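# Push paper tray side guide snug against stack

## Task

Move the paper tray's side guide inward until the paper stack sits squared up and flat against the tray wall facing the guide; the guide must end up latched in the closest notch, in contact or almost in contact with the stack over its whole length without pinching it. Pressing on the guide with great force, moving it very quickly, or shoving the stack sideways beyond the tray walls means failure, and the result only counts if it stays put without the robot holding it. Finish by releasing and pulling the arms away.

## Robot and tools

Robot: two Franka FR3 arms, left_arm and right_arm, each with a Robotiq 2F-140 two-finger gripper and a wrist camera. The names are labels, not image sides. Bases in the scene frame: left_arm at (+0.004, +0.410, 0) m, quat_wxyz (+0.999, 0, 0, -0.042); right_arm at (+0.049, -0.289, 0) m, quat_wxyz (+0.998, 0, 0, -0.057).

Scene frame: origin on the tabletop midway between the arms, +x out over the table, +z up, left_arm on the +y side. Each result's state line gives, per arm, end_effector_position (metres) and end_effector_quat_wxyz in this frame. That position is the point between the pads when closed; fingertips reach about 33 mm past it closed and 9 mm open, and fingers point along the gripper's +z and close along its y. Printed hand positions can be off, more at long reach. Closing pushes the tips about 24 mm farther out, so leave room above surfaces.

execute_actions takes "actions": a list holding zero or one item, plus optional "pictures" (boolean, default images on). Empty list: just returns state. {"steps": N} alone: a wait of up to 300 control steps (1/30 s each), counted from the last result, reply time included. {"rows": [...], "steps": N}: a motion of up to 15 steps (default 15), 1 to 15 rows; each row is applied for one step and the last repeats if rows run out. A refused call sends nothing.

Each row is one flat list of 20 numbers in [-1, 1] covering both arms: left_arm's 7 joint values, then its gripper position, force_limit, speed; then the same 10 for right_arm. Always send all 20.

Joint values are offsets, not poses: each is a displacement from that arm's joint angles in the most recent result listing them (before any such result, or for later calls in one reply, from where the arm is when the action begins), not from the previous row. Scale: 1.0 equals 1.427 rad for waist, shoulder, upper arm roll, elbow; 3.044 rad for forearm roll; 2.596 for wrist pitch; 3.91 for wrist roll. Joint ranges (rad), in column order: waist -2.744 to 2.744, shoulder -1.784 to 1.784, upper arm roll -2.901 to 2.901, elbow -3.042 to -0.152, forearm roll -2.807 to 2.807, wrist pitch 0.544 to 4.517, wrist roll -3.016 to 3.016. Asking for more than 0.018 rad beyond an end gets the call refused; real ends can differ by 0.018 rad and requests past them are clipped, reported as "joint sent to its limit" (possibly about an earlier action). All zeros is not a hold: it pulls the arm back to the reference angles.

Speed caps: each step's target stays within 0.248 rad of the measured angle for the first four joints, 0.677 forearm roll, 0.715 wrist pitch, 1.54 wrist roll, and targets are scaled back if they would move the gripper more than 70 mm. Big moves take several calls. Between calls the arms keep heading for the last row's target until they nearly stop or a step is HELD.

Gripper numbers are absolute commands, not offsets. position: +1 fully open (140 mm), about -0.8 pads touch, -1 closes until blocked. force_limit: -1 about 14 N, 0 about 60 N, +1 about 107 N. speed: -1 about 30 mm/s, 0 about 140, +1 about 250. To leave a gripper unchanged, resend its previous three numbers (0 is itself a command). object_status: 0 moving, 1 blocked while opening, 2 blocked while closing (a grip), 3 reached target or pads met. A new force_limit during status 2 needs a changed position (e.g. -1 to -0.98). position_measured is in counts: 3 open, 230 pads together.

Result lines: Joint positions and velocities per arm (rad, rad/s); joint torques (whole drive output, noisy, with offsets); external joint torques (estimated resistance, including friction and held weight, or "no reading"); "joint command not followed" (clearance check altered joint targets, rest of row still applied); HELD marks steps where the row was not sent; MOTOR HOT warns of overheating, after which an OVER-TEMPERATURE FAULT brakes the arm. A TORQUE FAULT (load limit 85 N m on the first four joints, 11 on the wrist three) or FORCE FAULT (85 N external force on the arm, tool or held item) stops that arm 10 s and drops the rest of the call.

zoom_image: {"camera": name, "region": [x0, y0, x1, y1]} in pixels of that camera's latest image, at most 504 by 504, origin top-left. Cameras (all 896x504): cam_head_left, cam_head_right, cam_high, cam_low, cam_left_wrist, cam_right_wrist. show_instructions shows the reference pages; read_manual gives licence texts; finished_scene {"scene": n} ends scene n (1 or 2) and grades it, irreversibly.

Cautions: push the guide gently and slowly, never hard; do not shove the stack past the tray walls; do not knock anything off the table; keep the arms from hitting or pressing each other; a loose object may occasionally get nudged. Confirm the guide stays latched once released, then open the gripper and retreat before finishing. Time moving and replying counts, so be efficient and smooth.

Each tool is called after "Call:" as a command line: name --argument value for each argument, lists and objects as JSON in quotes; but a table of rows of numbers goes row by row, as --pt "numbers of a row", without its own name.

Reference images:

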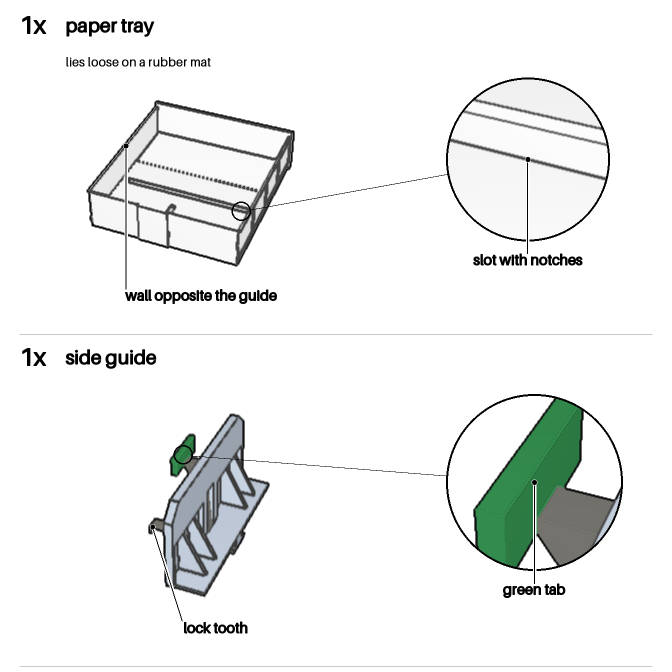

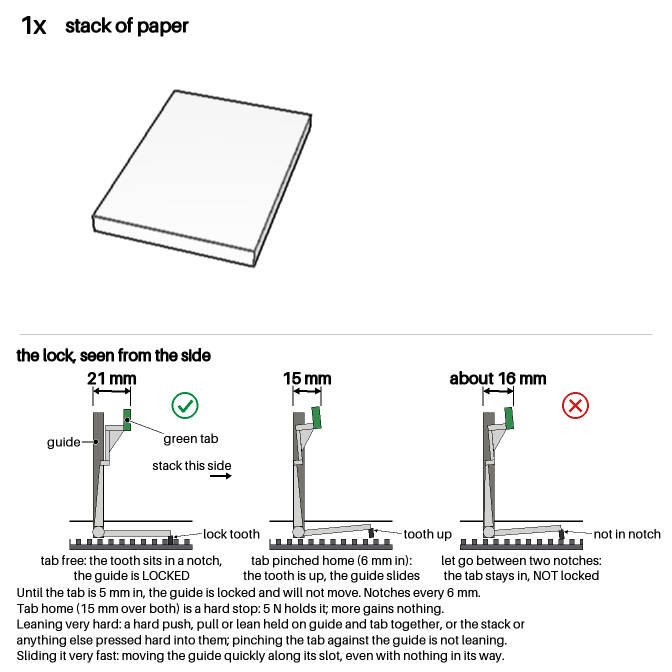

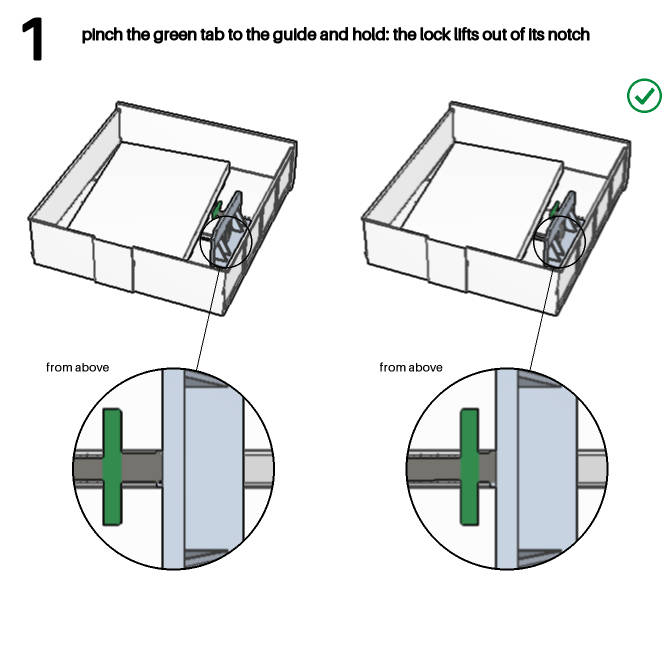

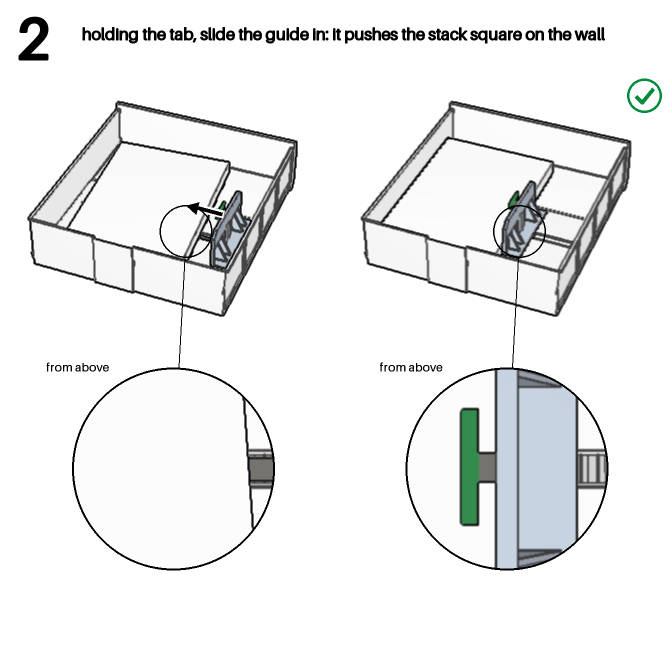

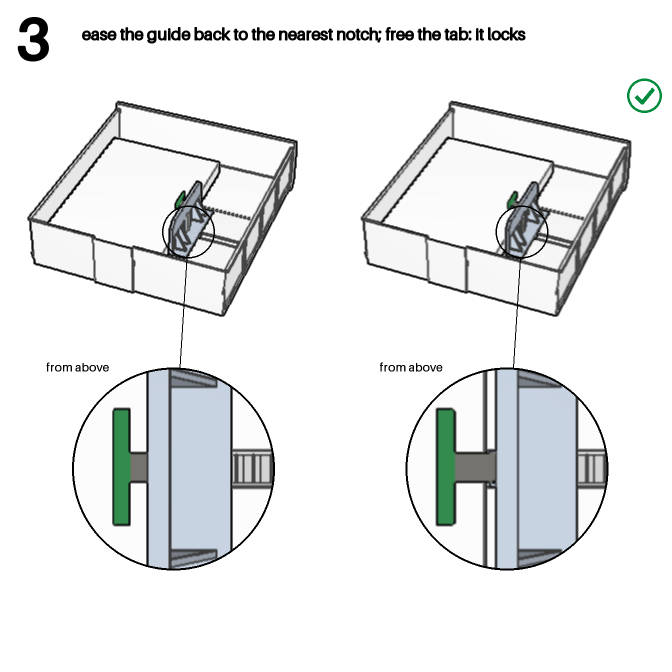

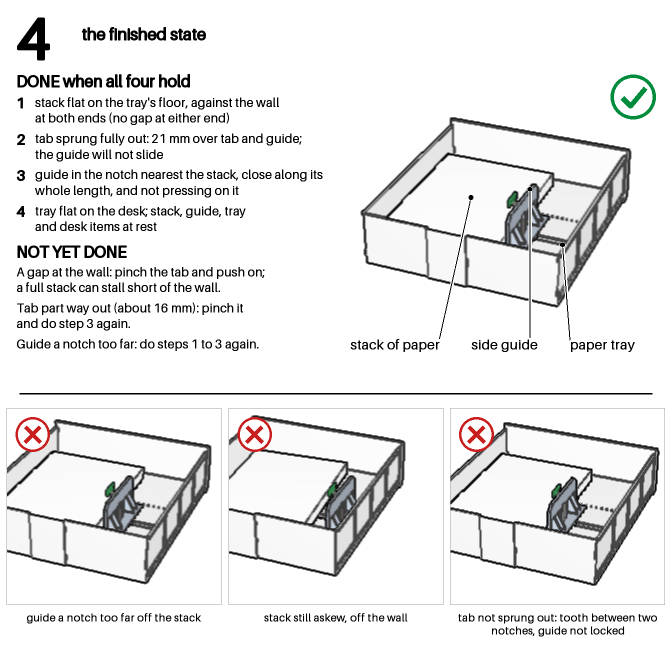

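## Session

Call:
execute_actions --actions '[]'

Scene clock: 0.00 s of 4100.00 s.
left_arm: end_effector_position=(+0.4844, +0.0614, +0.2578) position_measured=3 object_status=3 end_effector_quat_wxyz=(-0.487, -0.346, +0.626, -0.501) | right_arm: end_effector_position=(-0.0009, -0.8727, +0.2409) position_measured=3 object_status=3 end_effector_quat_wxyz=(-0.114, +0.860, +0.498, +0.014)
Joint positions: left_arm=[-0.062  0.443  0.101 -2.027 -1.416  1.425  1.211] | right_arm=[-1.42   0.308 -0.083 -1.577 -0.074  1.675  2.061]
Joint velocities: left_arm=[ 0.001  0.001 -0.001  0.001  0.001  0.002  0.001] | right_arm=[ 0.     0.    -0.     0.001 -0.001 -0.001 -0.001]
Joint torques (N m, as the joint torque sensors report them, + toward a larger angle): no reading
External joint torques (N m, as the arm's controller estimates them; a push from outside toward a larger angle lowers the number): no reading

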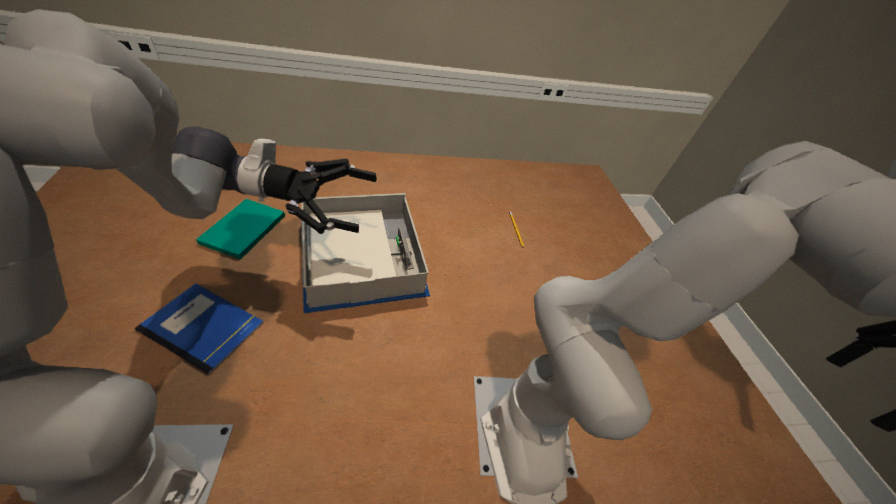

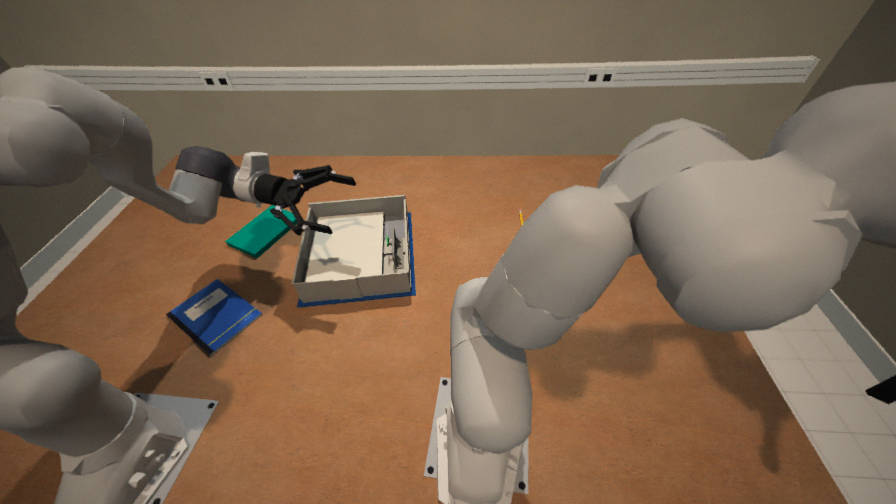

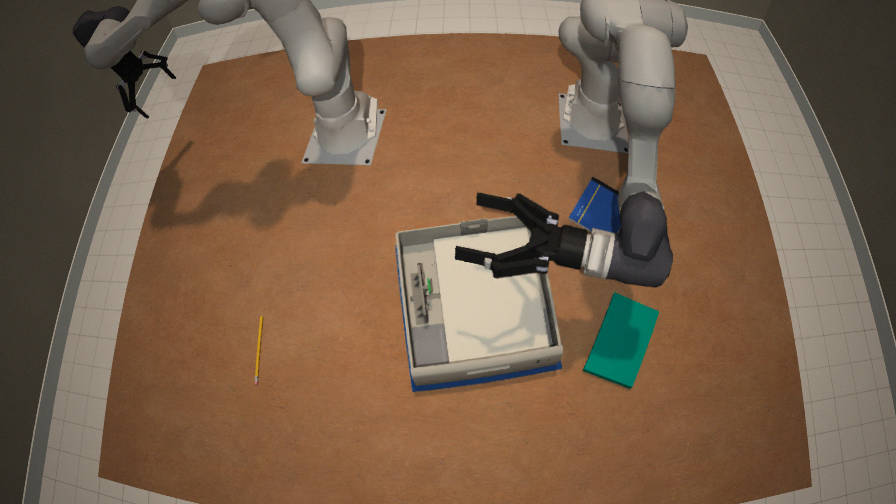

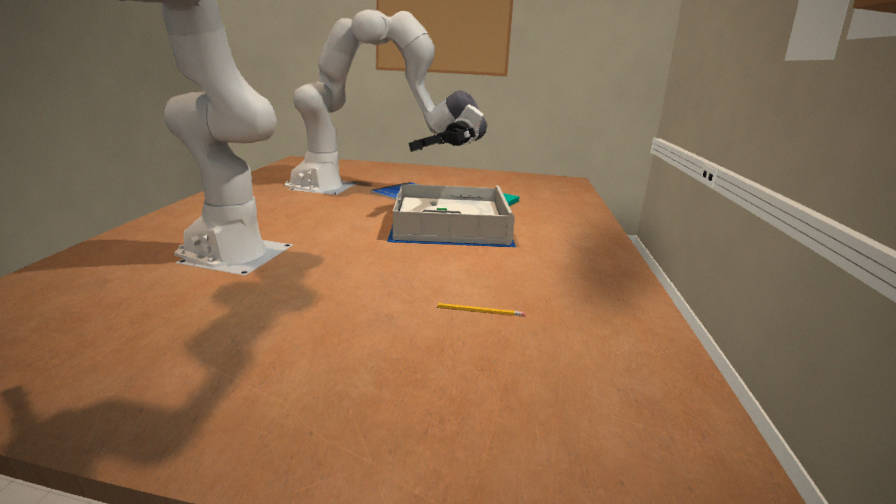

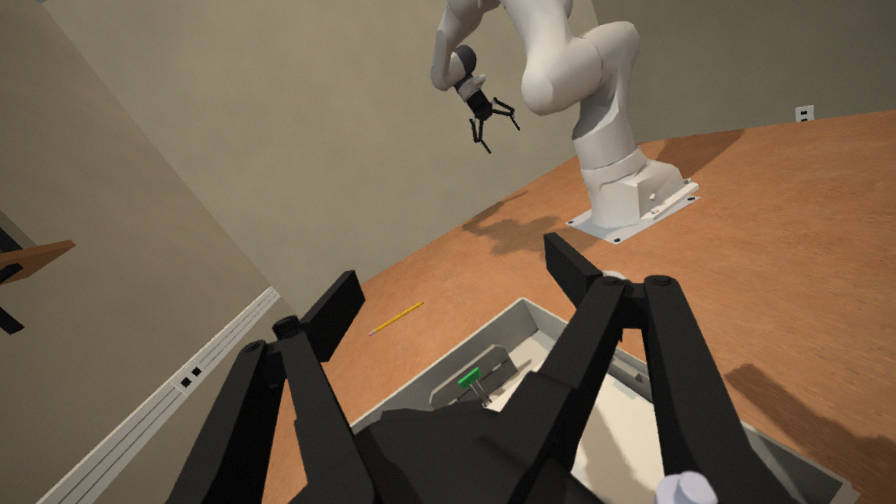

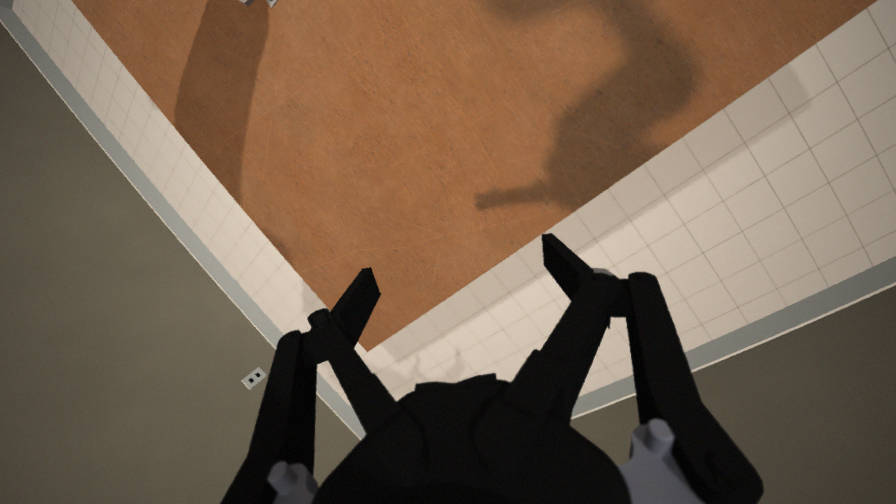

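Call:
execute_actions --actions '[{"rows":[[-0.1,-0.013,-0.071,0.345,0,0,0,-0.3,-1,0,0,0,0,0,0,0,0,1,0,0]]}]' --pictures false

Call:
execute_actions --actions '[{"steps":30}]' --pictures false

Call:
execute_actions --actions '[{"rows":[[-0.291,0,0,0,0.465,0.206,-0.119,-0.3,-1,0,0,0,0,0,0,0,0,1,0,0]]}]' --pictures false

Call:
execute_actions --actions '[{"steps":75}]'

Call:
zoom_image --camera "cam_high" --region '[350,180,600,400]'

Scene clock: 16.67 s of 4100.00 s.
left_arm: end_effector_position=(+0.4916, -0.0763, +0.4592) position_measured=108 object_status=0 end_effector_quat_wxyz=(-0.397, -0.102, +0.730, -0.547) | right_arm: end_effector_position=(-0.0009, -0.8727, +0.2409) position_measured=3 object_status=3 end_effector_quat_wxyz=(-0.114, +0.860, +0.498, +0.014)
Joint positions: left_arm=[-0.207  0.412 -0.003 -1.544 -1.415  1.425  1.211] | right_arm=[-1.42   0.308 -0.083 -1.577 -0.074  1.675  2.061]
Joint velocities: left_arm=[-0.052 -0.064 -0.039  0.226 -0.003 -0.013 -0.001] | right_arm=[-0.    -0.001 -0.001 -0.001 -0.001  0.     0.001]
Joint torques (N m, as the joint torque sensors report them, + toward a larger angle): left_arm=[  3.64 -33.53   3.59  18.35  -2.7   -0.43   0.01] | right_arm=[ -0.04 -41.64  -0.05  24.65   0.52   2.    -0.02]
External joint torques (N m, as the arm's controller estimates them; a push from outside toward a larger angle lowers the number): left_arm=[-1.19 -0.84  0.52  1.78 -1.24 -0.26  0.03] | right_arm=[-0.02 -0.09  0.52  0.96 -0.08  0.16 -0.01]
Steps of this call (steps 1 to 90: nothing new was sent; then 13.17 s passed at rest; steps 91 to 105: all 15 steps of this action). Readings (joint positions | what the end effector reports):
91: left_arm=[-0.067 0.449 0.099 -2.007 -1.414 1.426 1.211] | right_arm=[-1.420 0.308 -0.083 -1.577 -0.074 1.675 2.061] | left_arm position_measured=3 object_status=0 | right_arm position_measured=3 object_status=3
92: left_arm=[-0.078 0.451 0.092 -1.976 -1.414 1.428 1.211] | right_arm=[-1.420 0.308 -0.083 -1.577 -0.074 1.675 2.061] | left_arm position_measured=9 object_status=0 | right_arm position_measured=3 object_status=3
94: left_arm=[-0.106 0.449 0.072 -1.908 -1.414 1.428 1.211] | right_arm=[-1.420 0.308 -0.083 -1.577 -0.074 1.675 2.061] | left_arm position_measured=24 object_status=0 | right_arm position_measured=3 object_status=3
98: left_arm=[-0.159 0.442 0.033 -1.750 -1.413 1.427 1.211] | right_arm=[-1.420 0.308 -0.083 -1.577 -0.074 1.675 2.061] | left_arm position_measured=55 object_status=0 | right_arm position_measured=3 object_status=3
105: the state above

Scene clock: 17.67 s of 4100.00 s.
left_arm: end_effector_position=(+0.4941, -0.0769, +0.4560) position_measured=167 object_status=3 end_effector_quat_wxyz=(-0.397, -0.103, +0.730, -0.547) | right_arm: end_effector_position=(-0.0009, -0.8727, +0.2409) position_measured=3 object_status=3 end_effector_quat_wxyz=(-0.114, +0.860, +0.498, +0.014)
Joint positions: left_arm=[-0.207  0.424 -0.002 -1.535 -1.415  1.425  1.211] | right_arm=[-1.42   0.308 -0.083 -1.577 -0.074  1.675  2.061]
Joint velocities: left_arm=[-0.    -0.     0.001 -0.001  0.001  0.     0.001] | right_arm=[-0.001 -0.003 -0.    -0.002 -0.001 -0.001  0.001]
Joint torques (N m, as the joint torque sensors report them, + toward a larger angle): left_arm=[  1.6  -43.95   1.07  23.47  -2.79  -0.71   0.01] | right_arm=[  0.3  -41.72   0.07  24.31   0.58   2.01  -0.03]
External joint torques (N m, as the arm's controller estimates them; a push from outside toward a larger angle lowers the number): left_arm=[ 1.58  0.52  2.09  0.27 -0.41  0.04  0.02] | right_arm=[ 0.45 -0.09  0.75  0.59 -0.01  0.17 -0.02]
Steps of this call (steps 1 to 30: the robot went on to your last target). Readings (joint positions | what the end effector reports):
1: left_arm=[-0.208 0.411 -0.004 -1.539 -1.415 1.425 1.211] | right_arm=[-1.420 0.308 -0.083 -1.577 -0.074 1.675 2.061] | left_arm position_measured=115 object_status=0 | right_arm position_measured=3 object_status=3
2: left_arm=[-0.208 0.412 -0.003 -1.536 -1.415 1.425 1.211] | right_arm=[-1.420 0.308 -0.083 -1.577 -0.074 1.675 2.061] | left_arm position_measured=123 object_status=0 | right_arm position_measured=3 object_status=3
4: left_arm=[-0.208 0.416 -0.003 -1.535 -1.415 1.425 1.211] | right_arm=[-1.420 0.308 -0.083 -1.577 -0.074 1.675 2.061] | left_arm position_measured=138 object_status=0 | right_arm position_measured=3 object_status=3
8: left_arm=[-0.207 0.423 -0.002 -1.535 -1.415 1.425 1.211] | right_arm=[-1.420 0.308 -0.083 -1.577 -0.074 1.675 2.061] | left_arm position_measured=166 object_status=0 | right_arm position_measured=3 object_status=3
30: the state above
All arms were judged still, so your last target was given up. Only a new action makes them travel on or press farther. Fingers that are still opening or closing keep moving.

Scene clock: 18.17 s of 4100.00 s.
left_arm: end_effector_position=(+0.4273, -0.0832, +0.2198) position_measured=167 object_status=3 end_effector_quat_wxyz=(-0.202, -0.035, +0.969, -0.138) | right_arm: end_effector_position=(-0.0009, -0.8727, +0.2409) position_measured=3 object_status=3 end_effector_quat_wxyz=(-0.114, +0.860, +0.498, +0.014)
Joint positions: left_arm=[-0.56   0.425 -0.006 -1.535 -0.483  1.783  0.994] | right_arm=[-1.42   0.308 -0.083 -1.577 -0.074  1.675  2.061]
Joint velocities: left_arm=[-0.497  0.007 -0.07  -0.005  2.05   0.535 -0.441] | right_arm=[-0.001 -0.001  0.     0.     0.001  0.001  0.   ]
Joint torques (N m, as the joint torque sensors report them, + toward a larger angle): left_arm=[  7.35 -45.85   5.65  24.08   0.86   2.67  -0.31] | right_arm=[  1.03 -41.33  -0.05  24.44   0.51   2.02  -0.01]
External joint torques (N m, as the arm's controller estimates them; a push from outside toward a larger angle lowers the number): left_arm=[-1.27  0.81 -0.38 -0.64  1.57  0.64 -0.31] | right_arm=[ 1.11  0.37  0.57  0.63 -0.09  0.16  0.  ]
Steps of this call (steps 1 to 15: all 15 steps of this action). Readings (joint positions | what the end effector reports):
1: left_arm=[-0.217 0.422 0.003 -1.534 -1.381 1.447 1.200] | right_arm=[-1.420 0.308 -0.083 -1.577 -0.074 1.675 2.061] | left_arm position_measured=167 object_status=3 | right_arm position_measured=3 object_status=3
2: left_arm=[-0.232 0.421 0.007 -1.534 -1.338 1.473 1.187] | right_arm=[-1.420 0.308 -0.083 -1.577 -0.074 1.675 2.061] | left_arm position_measured=167 object_status=3 | right_arm position_measured=3 object_status=3
4: left_arm=[-0.270 0.422 0.009 -1.534 -1.247 1.522 1.162] | right_arm=[-1.420 0.308 -0.083 -1.577 -0.074 1.675 2.061] | left_arm position_measured=167 object_status=3 | right_arm position_measured=3 object_status=3
8: left_arm=[-0.370 0.422 0.010 -1.534 -1.026 1.622 1.106] | right_arm=[-1.420 0.308 -0.083 -1.577 -0.074 1.675 2.061] | left_arm position_measured=167 object_status=3 | right_arm position_measured=3 object_status=3
15: the state above

Scene clock: 20.67 s of 4100.00 s.
left_arm: end_effector_position=(+0.5184, -0.0335, +0.1990) position_measured=167 object_status=3 end_effector_quat_wxyz=(-0.003, -0.057, +0.998, -0.001) | right_arm: end_effector_position=(-0.0009, -0.8727, +0.2409) position_measured=3 object_status=3 end_effector_quat_wxyz=(-0.114, +0.860, +0.498, +0.014)
Joint positions: left_arm=[-0.621  0.424 -0.004 -1.535 -0.004  1.957  0.749] | right_arm=[-1.42   0.308 -0.083 -1.577 -0.074  1.675  2.061]
Joint velocities: left_arm=[-0.001 -0.001  0.    -0.001  0.    -0.001  0.   ] | right_arm=[-0.     0.    -0.     0.     0.001 -0.     0.001]
Joint torques (N m, as the joint torque sensors report them, + toward a larger angle): left_arm=[ -0.42 -45.51   2.42  24.47   1.92   2.96  -0.16] | right_arm=[  0.42 -41.67  -0.04  24.55   0.53   2.03  -0.06]
External joint torques (N m, as the arm's controller estimates them; a push from outside toward a larger angle lowers the number): left_arm=[-0.49  0.22  2.04  0.14  1.19  0.5  -0.16] | right_arm=[ 0.55 -0.08  0.62  0.79 -0.07  0.18 -0.05]
Steps of this call (steps 1 to 45: the robot went on to your last target; steps 46 to 75: nothing new was sent). Readings (joint positions | what the end effector reports):
1: left_arm=[-0.576 0.425 -0.007 -1.535 -0.411 1.802 0.978] | right_arm=[-1.420 0.308 -0.083 -1.577 -0.074 1.675 2.061] | left_arm position_measured=167 object_status=3 | right_arm position_measured=3 object_status=3
2: left_arm=[-0.589 0.425 -0.008 -1.535 -0.344 1.821 0.962] | right_arm=[-1.420 0.308 -0.083 -1.577 -0.074 1.675 2.061] | left_arm position_measured=167 object_status=3 | right_arm position_measured=3 object_status=3
4: left_arm=[-0.608 0.425 -0.008 -1.535 -0.219 1.859 0.926] | right_arm=[-1.420 0.308 -0.083 -1.577 -0.074 1.675 2.061] | left_arm position_measured=167 object_status=3 | right_arm position_measured=3 object_status=3
8: left_arm=[-0.621 0.425 -0.007 -1.535 -0.075 1.913 0.863] | right_arm=[-1.420 0.308 -0.083 -1.577 -0.074 1.675 2.061] | left_arm position_measured=167 object_status=3 | right_arm position_measured=3 object_status=3
75: the state above
All arms were judged still, so your last target was given up. Only a new action makes them travel on or press farther. Fingers that are still opening or closing keep moving.
camera_calibration (this result's frames):
cam_left_wrist: T_world_to_cam=[[0.111535, 0.992839, -0.0427801, -0.0098526], [0.931889, -0.0895411, 0.35152, -0.540341], [0.345172, -0.079073, -0.935203, 0.188055], [0, 0, 0, 1]] pos_world=[0.439725, -0.0237307, 0.365389]
cam_right_wrist: T_world_to_cam=[[0.719009, -0.650368, -0.245046, -0.498483], [-0.592693, -0.757926, 0.272512, -0.711367], [-0.36296, -0.0507015, -0.930424, 0.38212], [0, 0, 0, 1]] pos_world=[0.0754855, -0.843986, 0.427238]

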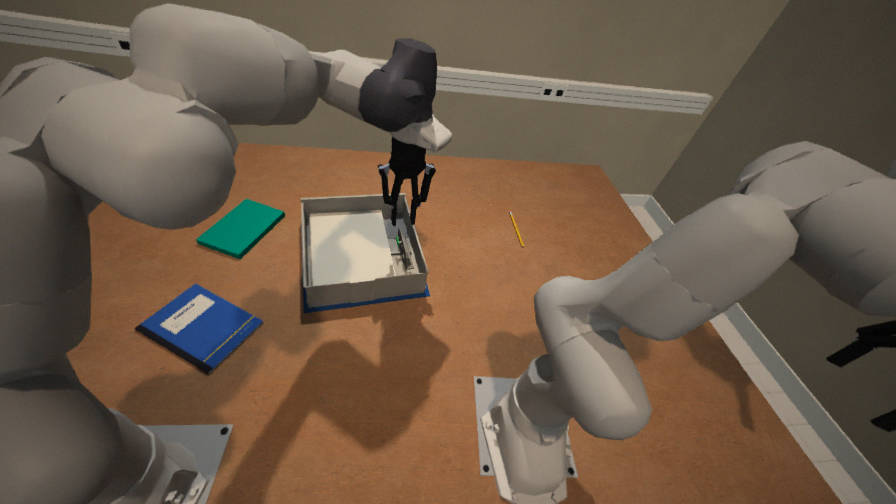

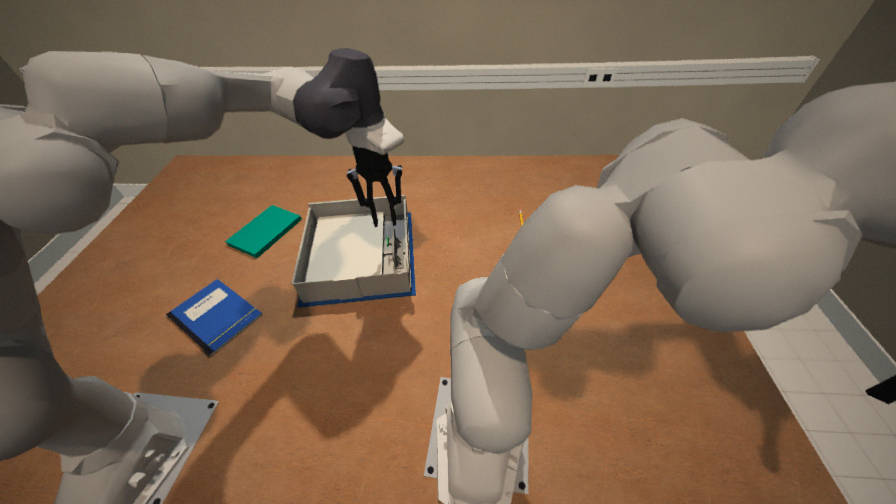

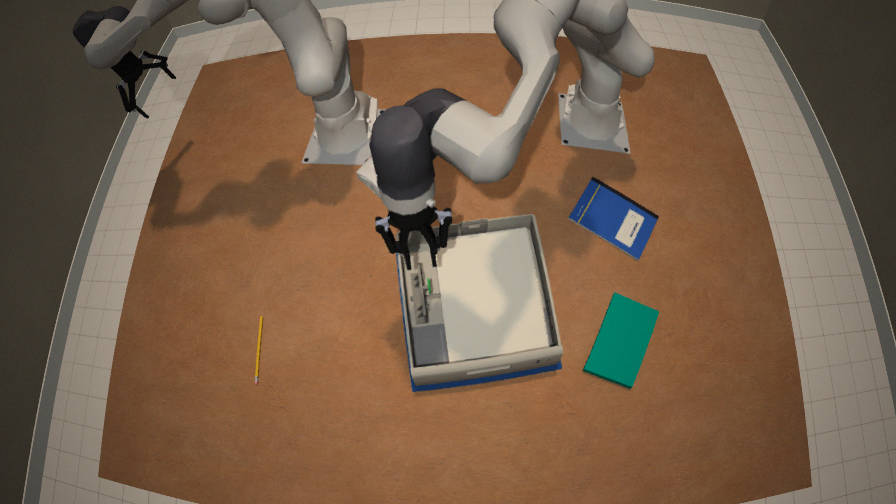

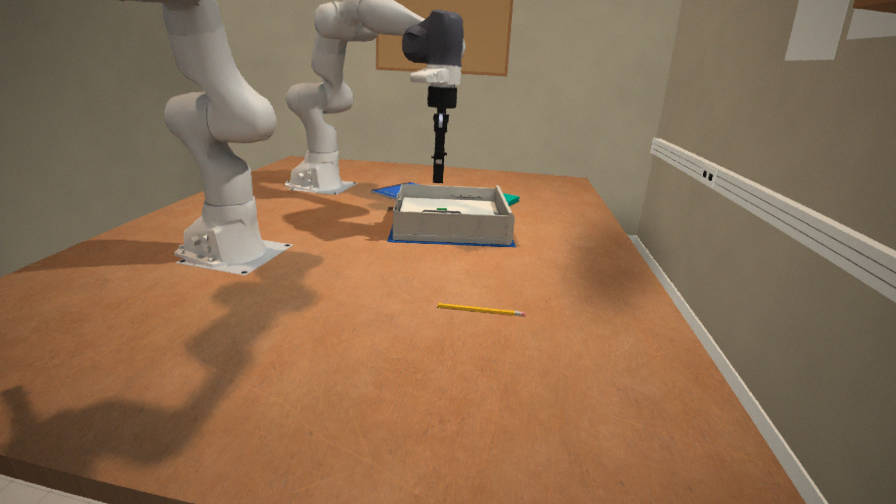

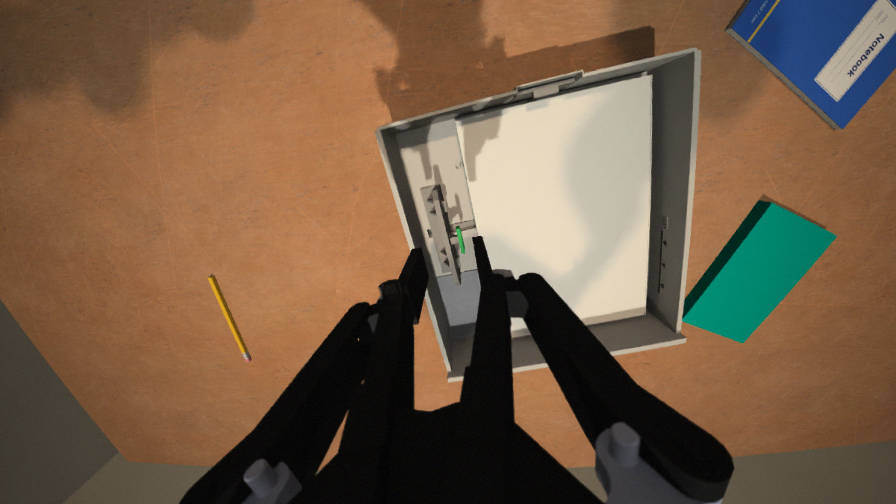

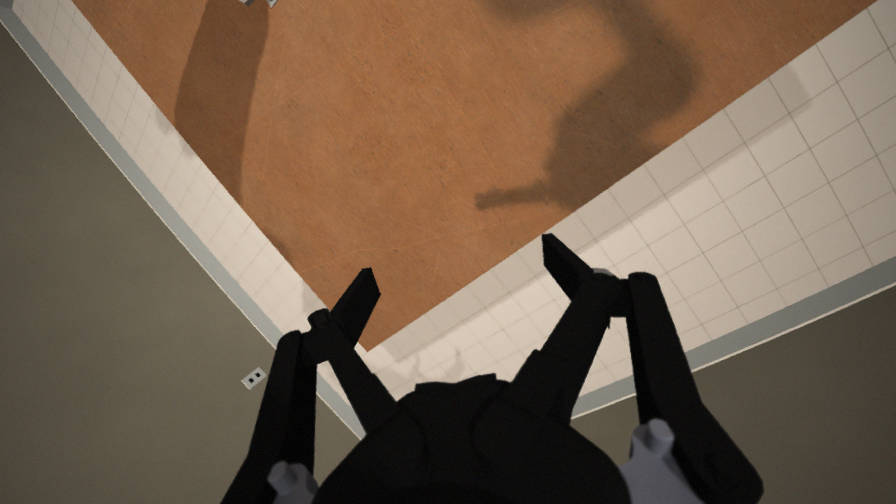

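Region (350, 180, 600, 400) of cam_high's 896x504 image, scaled by 2.016, with more detail than that image has; it fills the top 444 rows of this view, and the rest is white.

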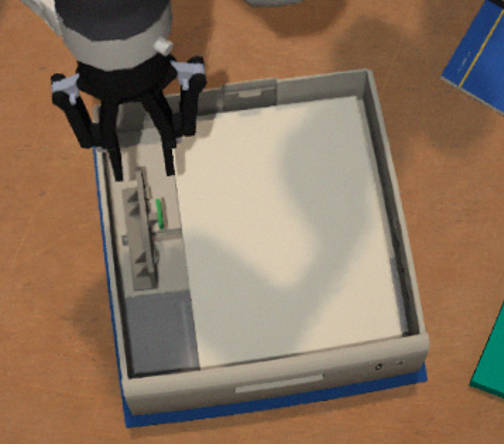

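Call:
execute_actions --actions '[{"rows":[[0.002,0.03,0,-0.006,0,0.02,0,-0.3,-1,0,0,0,0,0,0,0,0,1,0,0],[0.002,0.045,0,-0.008,0,0.03,0,-0.3,-1,0,0,0,0,0,0,0,0,1,0,0],[0.004,0.068,0,-0.0126,0.002,0.046,-0.002,-0.3,-1,0,0,0,0,0,0,0,0,1,0,0]]}]' --pictures false

Call:
execute_actions --actions '[{"steps":15}]'

Call:
zoom_image --camera "cam_low" --region '[390,160,510,250]'

Call:
zoom_image --camera "cam_head_left" --region '[360,190,450,290]'

Scene clock: 29.90 s of 4100.00 s.
left_arm: end_effector_position=(+0.5280, -0.0381, +0.1315) position_measured=167 object_status=3 end_effector_quat_wxyz=(-0.006, -0.060, +0.998, +0.002) | right_arm: end_effector_position=(-0.0009, -0.8727, +0.2409) position_measured=3 object_status=3 end_effector_quat_wxyz=(-0.114, +0.860, +0.498, +0.014)
Joint positions: left_arm=[-0.618  0.523 -0.004 -1.555 -0.003  2.067  0.746] | right_arm=[-1.42   0.308 -0.083 -1.577 -0.074  1.675  2.061]
Joint velocities: left_arm=[ 0.    -0.032 -0.     0.016  0.     0.054 -0.002] | right_arm=[-0.001  0.    -0.001 -0.001 -0.003 -0.001 -0.   ]
Joint torques (N m, as the joint torque sensors report them, + toward a larger angle): left_arm=[  1.45 -46.89   1.86  23.89   1.81   2.77  -0.2 ] | right_arm=[  0.81 -41.5   -0.65  25.04   0.5    1.99  -0.03]
External joint torques (N m, as the arm's controller estimates them; a push from outside toward a larger angle lowers the number): left_arm=[ 1.39 -0.5   1.43  0.89  1.13  0.46 -0.2 ] | right_arm=[ 0.99  0.1   0.05  1.29 -0.08  0.14 -0.03]
Steps of this call (steps 1 to 90: nothing new was sent; then 5.73 s passed at rest; steps 91 to 105: all 15 steps of this action). Readings (joint positions | what the end effector reports):
91: left_arm=[-0.621 0.428 -0.004 -1.534 -0.004 1.966 0.749] | right_arm=[-1.420 0.308 -0.083 -1.577 -0.074 1.675 2.061] | left_arm position_measured=167 object_status=3 | right_arm position_measured=3 object_status=3
92: left_arm=[-0.621 0.438 -0.004 -1.534 -0.004 1.979 0.749] | right_arm=[-1.420 0.308 -0.083 -1.577 -0.074 1.675 2.061] | left_arm position_measured=167 object_status=3 | right_arm position_measured=3 object_status=3
94: left_arm=[-0.620 0.474 -0.004 -1.538 -0.004 2.011 0.748] | right_arm=[-1.420 0.308 -0.083 -1.577 -0.074 1.675 2.061] | left_arm position_measured=167 object_status=3 | right_arm position_measured=3 object_status=3
98: left_arm=[-0.618 0.525 -0.004 -1.556 -0.003 2.044 0.747] | right_arm=[-1.420 0.308 -0.083 -1.577 -0.074 1.675 2.061] | left_arm position_measured=167 object_status=3 | right_arm position_measured=3 object_status=3
105: the state above

Scene clock: 30.40 s of 4100.00 s.
left_arm: end_effector_position=(+0.5304, -0.0402, +0.1338) position_measured=167 object_status=3 end_effector_quat_wxyz=(-0.002, -0.061, +0.998, -0.001) | right_arm: end_effector_position=(-0.0009, -0.8727, +0.2409) position_measured=3 object_status=3 end_effector_quat_wxyz=(-0.114, +0.860, +0.498, +0.014)
Joint positions: left_arm=[-0.618  0.522 -0.004 -1.554 -0.003  2.074  0.745] | right_arm=[-1.42   0.308 -0.083 -1.577 -0.074  1.675  2.061]
Joint velocities: left_arm=[ 0.    -0.001 -0.001  0.002  0.     0.002  0.   ] | right_arm=[-0.001  0.001 -0.001 -0.     0.    -0.001 -0.   ]
Joint torques (N m, as the joint torque sensors report them, + toward a larger angle): left_arm=[  1.5  -47.28   1.8   24.58   1.86   2.97  -0.2 ] | right_arm=[  0.66 -41.5   -0.23  24.38   0.53   1.92  -0.01]
External joint torques (N m, as the arm's controller estimates them; a push from outside toward a larger angle lowers the number): left_arm=[ 1.55  0.55  1.45  0.72  1.18  0.51 -0.2 ] | right_arm=[ 0.67  0.04  0.33  0.66 -0.07  0.08 -0.01]
Steps of this call (steps 1 to 15: the robot went on to your last target). Readings (joint positions | what the end effector reports):
1: left_arm=[-0.618 0.522 -0.004 -1.554 -0.003 2.068 0.746] | right_arm=[-1.420 0.308 -0.083 -1.577 -0.074 1.675 2.061] | left_arm position_measured=167 object_status=3 | right_arm position_measured=3 object_status=3
2: left_arm=[-0.618 0.522 -0.004 -1.554 -0.003 2.070 0.746] | right_arm=[-1.420 0.308 -0.083 -1.577 -0.074 1.675 2.061] | left_arm position_measured=167 object_status=3 | right_arm position_measured=3 object_status=3
4: left_arm=[-0.618 0.522 -0.004 -1.554 -0.003 2.071 0.746] | right_arm=[-1.420 0.308 -0.083 -1.577 -0.074 1.675 2.061] | left_arm position_measured=167 object_status=3 | right_arm position_measured=3 object_status=3
8: left_arm=[-0.618 0.522 -0.004 -1.554 -0.003 2.073 0.745] | right_arm=[-1.420 0.308 -0.083 -1.577 -0.074 1.675 2.061] | left_arm position_measured=167 object_status=3 | right_arm position_measured=3 object_status=3
15: the state above
All arms were judged still, so your last target was given up. Only a new action makes them travel on or press farther. Fingers that are still opening or closing keep moving.
camera_calibration (this result's frames):
cam_left_wrist: T_world_to_cam=[[0.104229, 0.993644, -0.0425194, -0.00353484], [0.931986, -0.0826583, 0.352944, -0.529168], [0.347186, -0.0764145, -0.934678, 0.121335], [0, 0, 0, 1]] pos_world=[0.45142, -0.030956, 0.300025]
cam_right_wrist: T_world_to_cam=[[0.719009, -0.650368, -0.245046, -0.498483], [-0.592694, -0.757926, 0.272513, -0.711367], [-0.36296, -0.0507017, -0.930424, 0.382119], [0, 0, 0, 1]] pos_world=[0.0754855, -0.843986, 0.427238]

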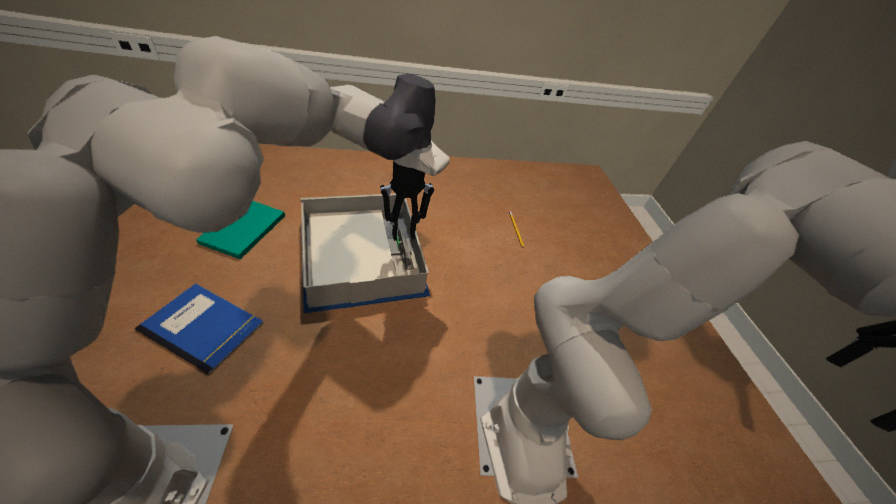

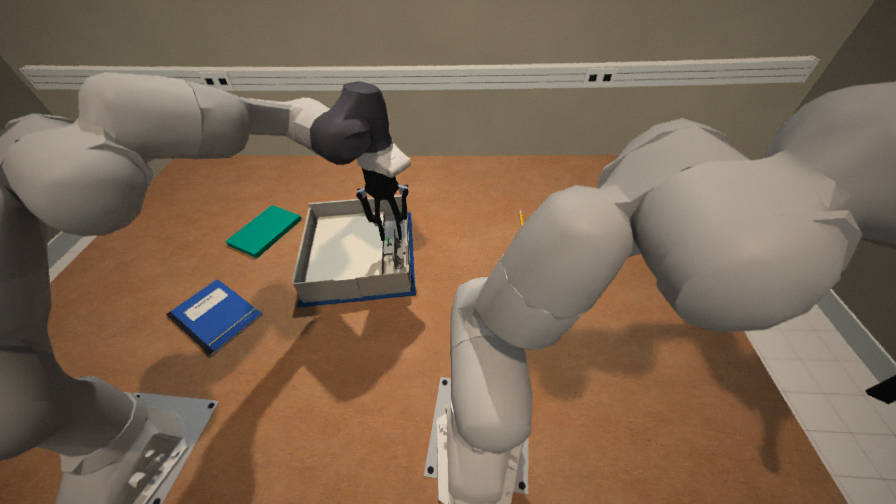

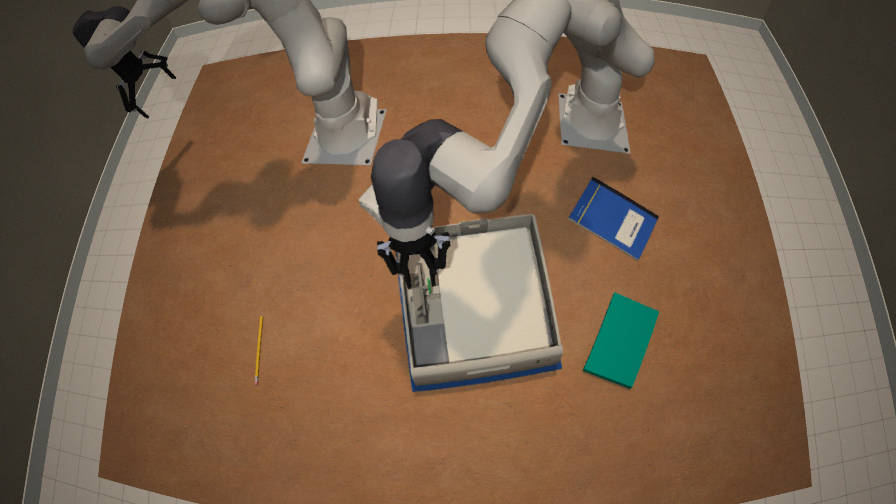

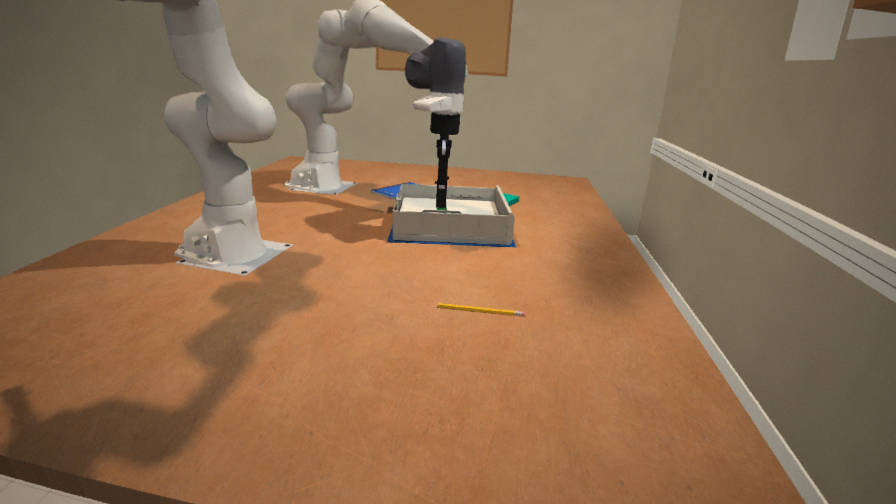

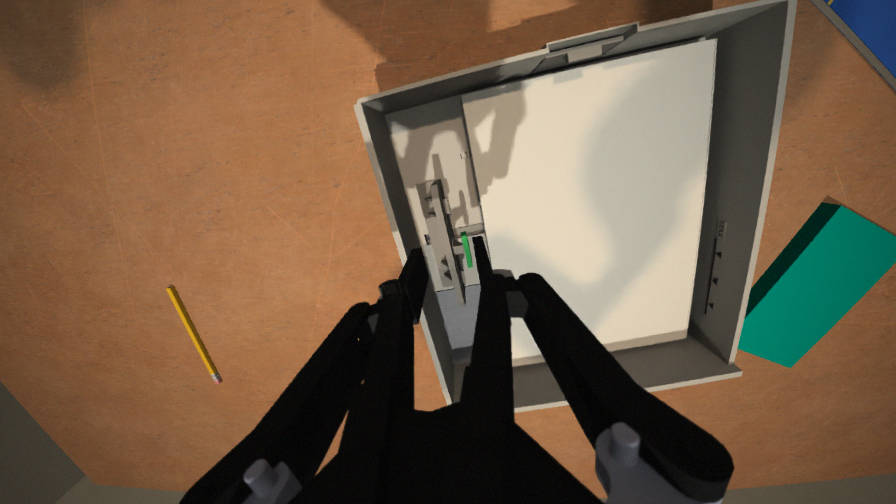

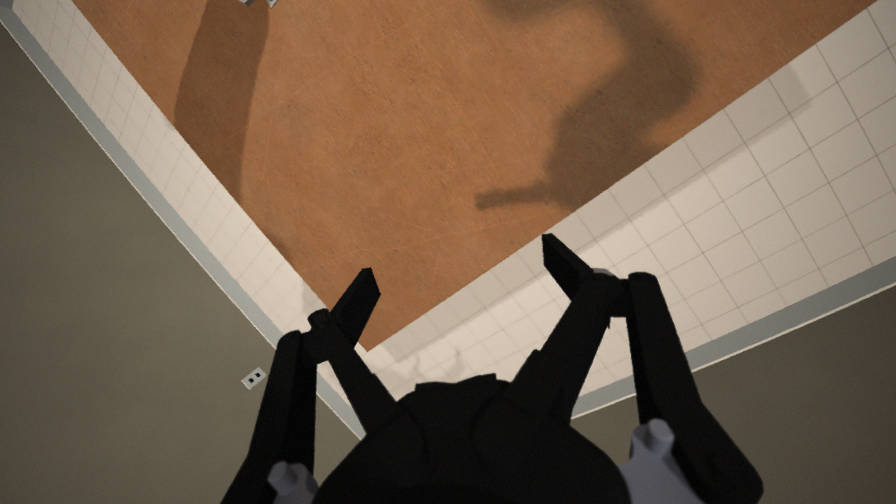

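Region (390, 160, 510, 250) of cam_low's 896x504 image, scaled by 4.200, with more detail than that image has; it fills the top 378 rows of this view, and the rest is white.

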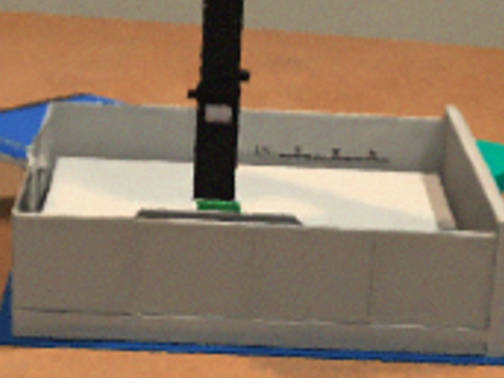

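Region (360, 190, 450, 290) of cam_head_left's 896x504 image, scaled by 5.040, with more detail than that image has; it fills the left 454 columns of this view, and the rest is white.

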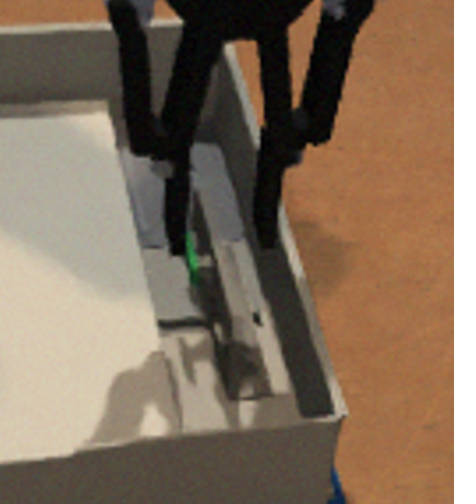

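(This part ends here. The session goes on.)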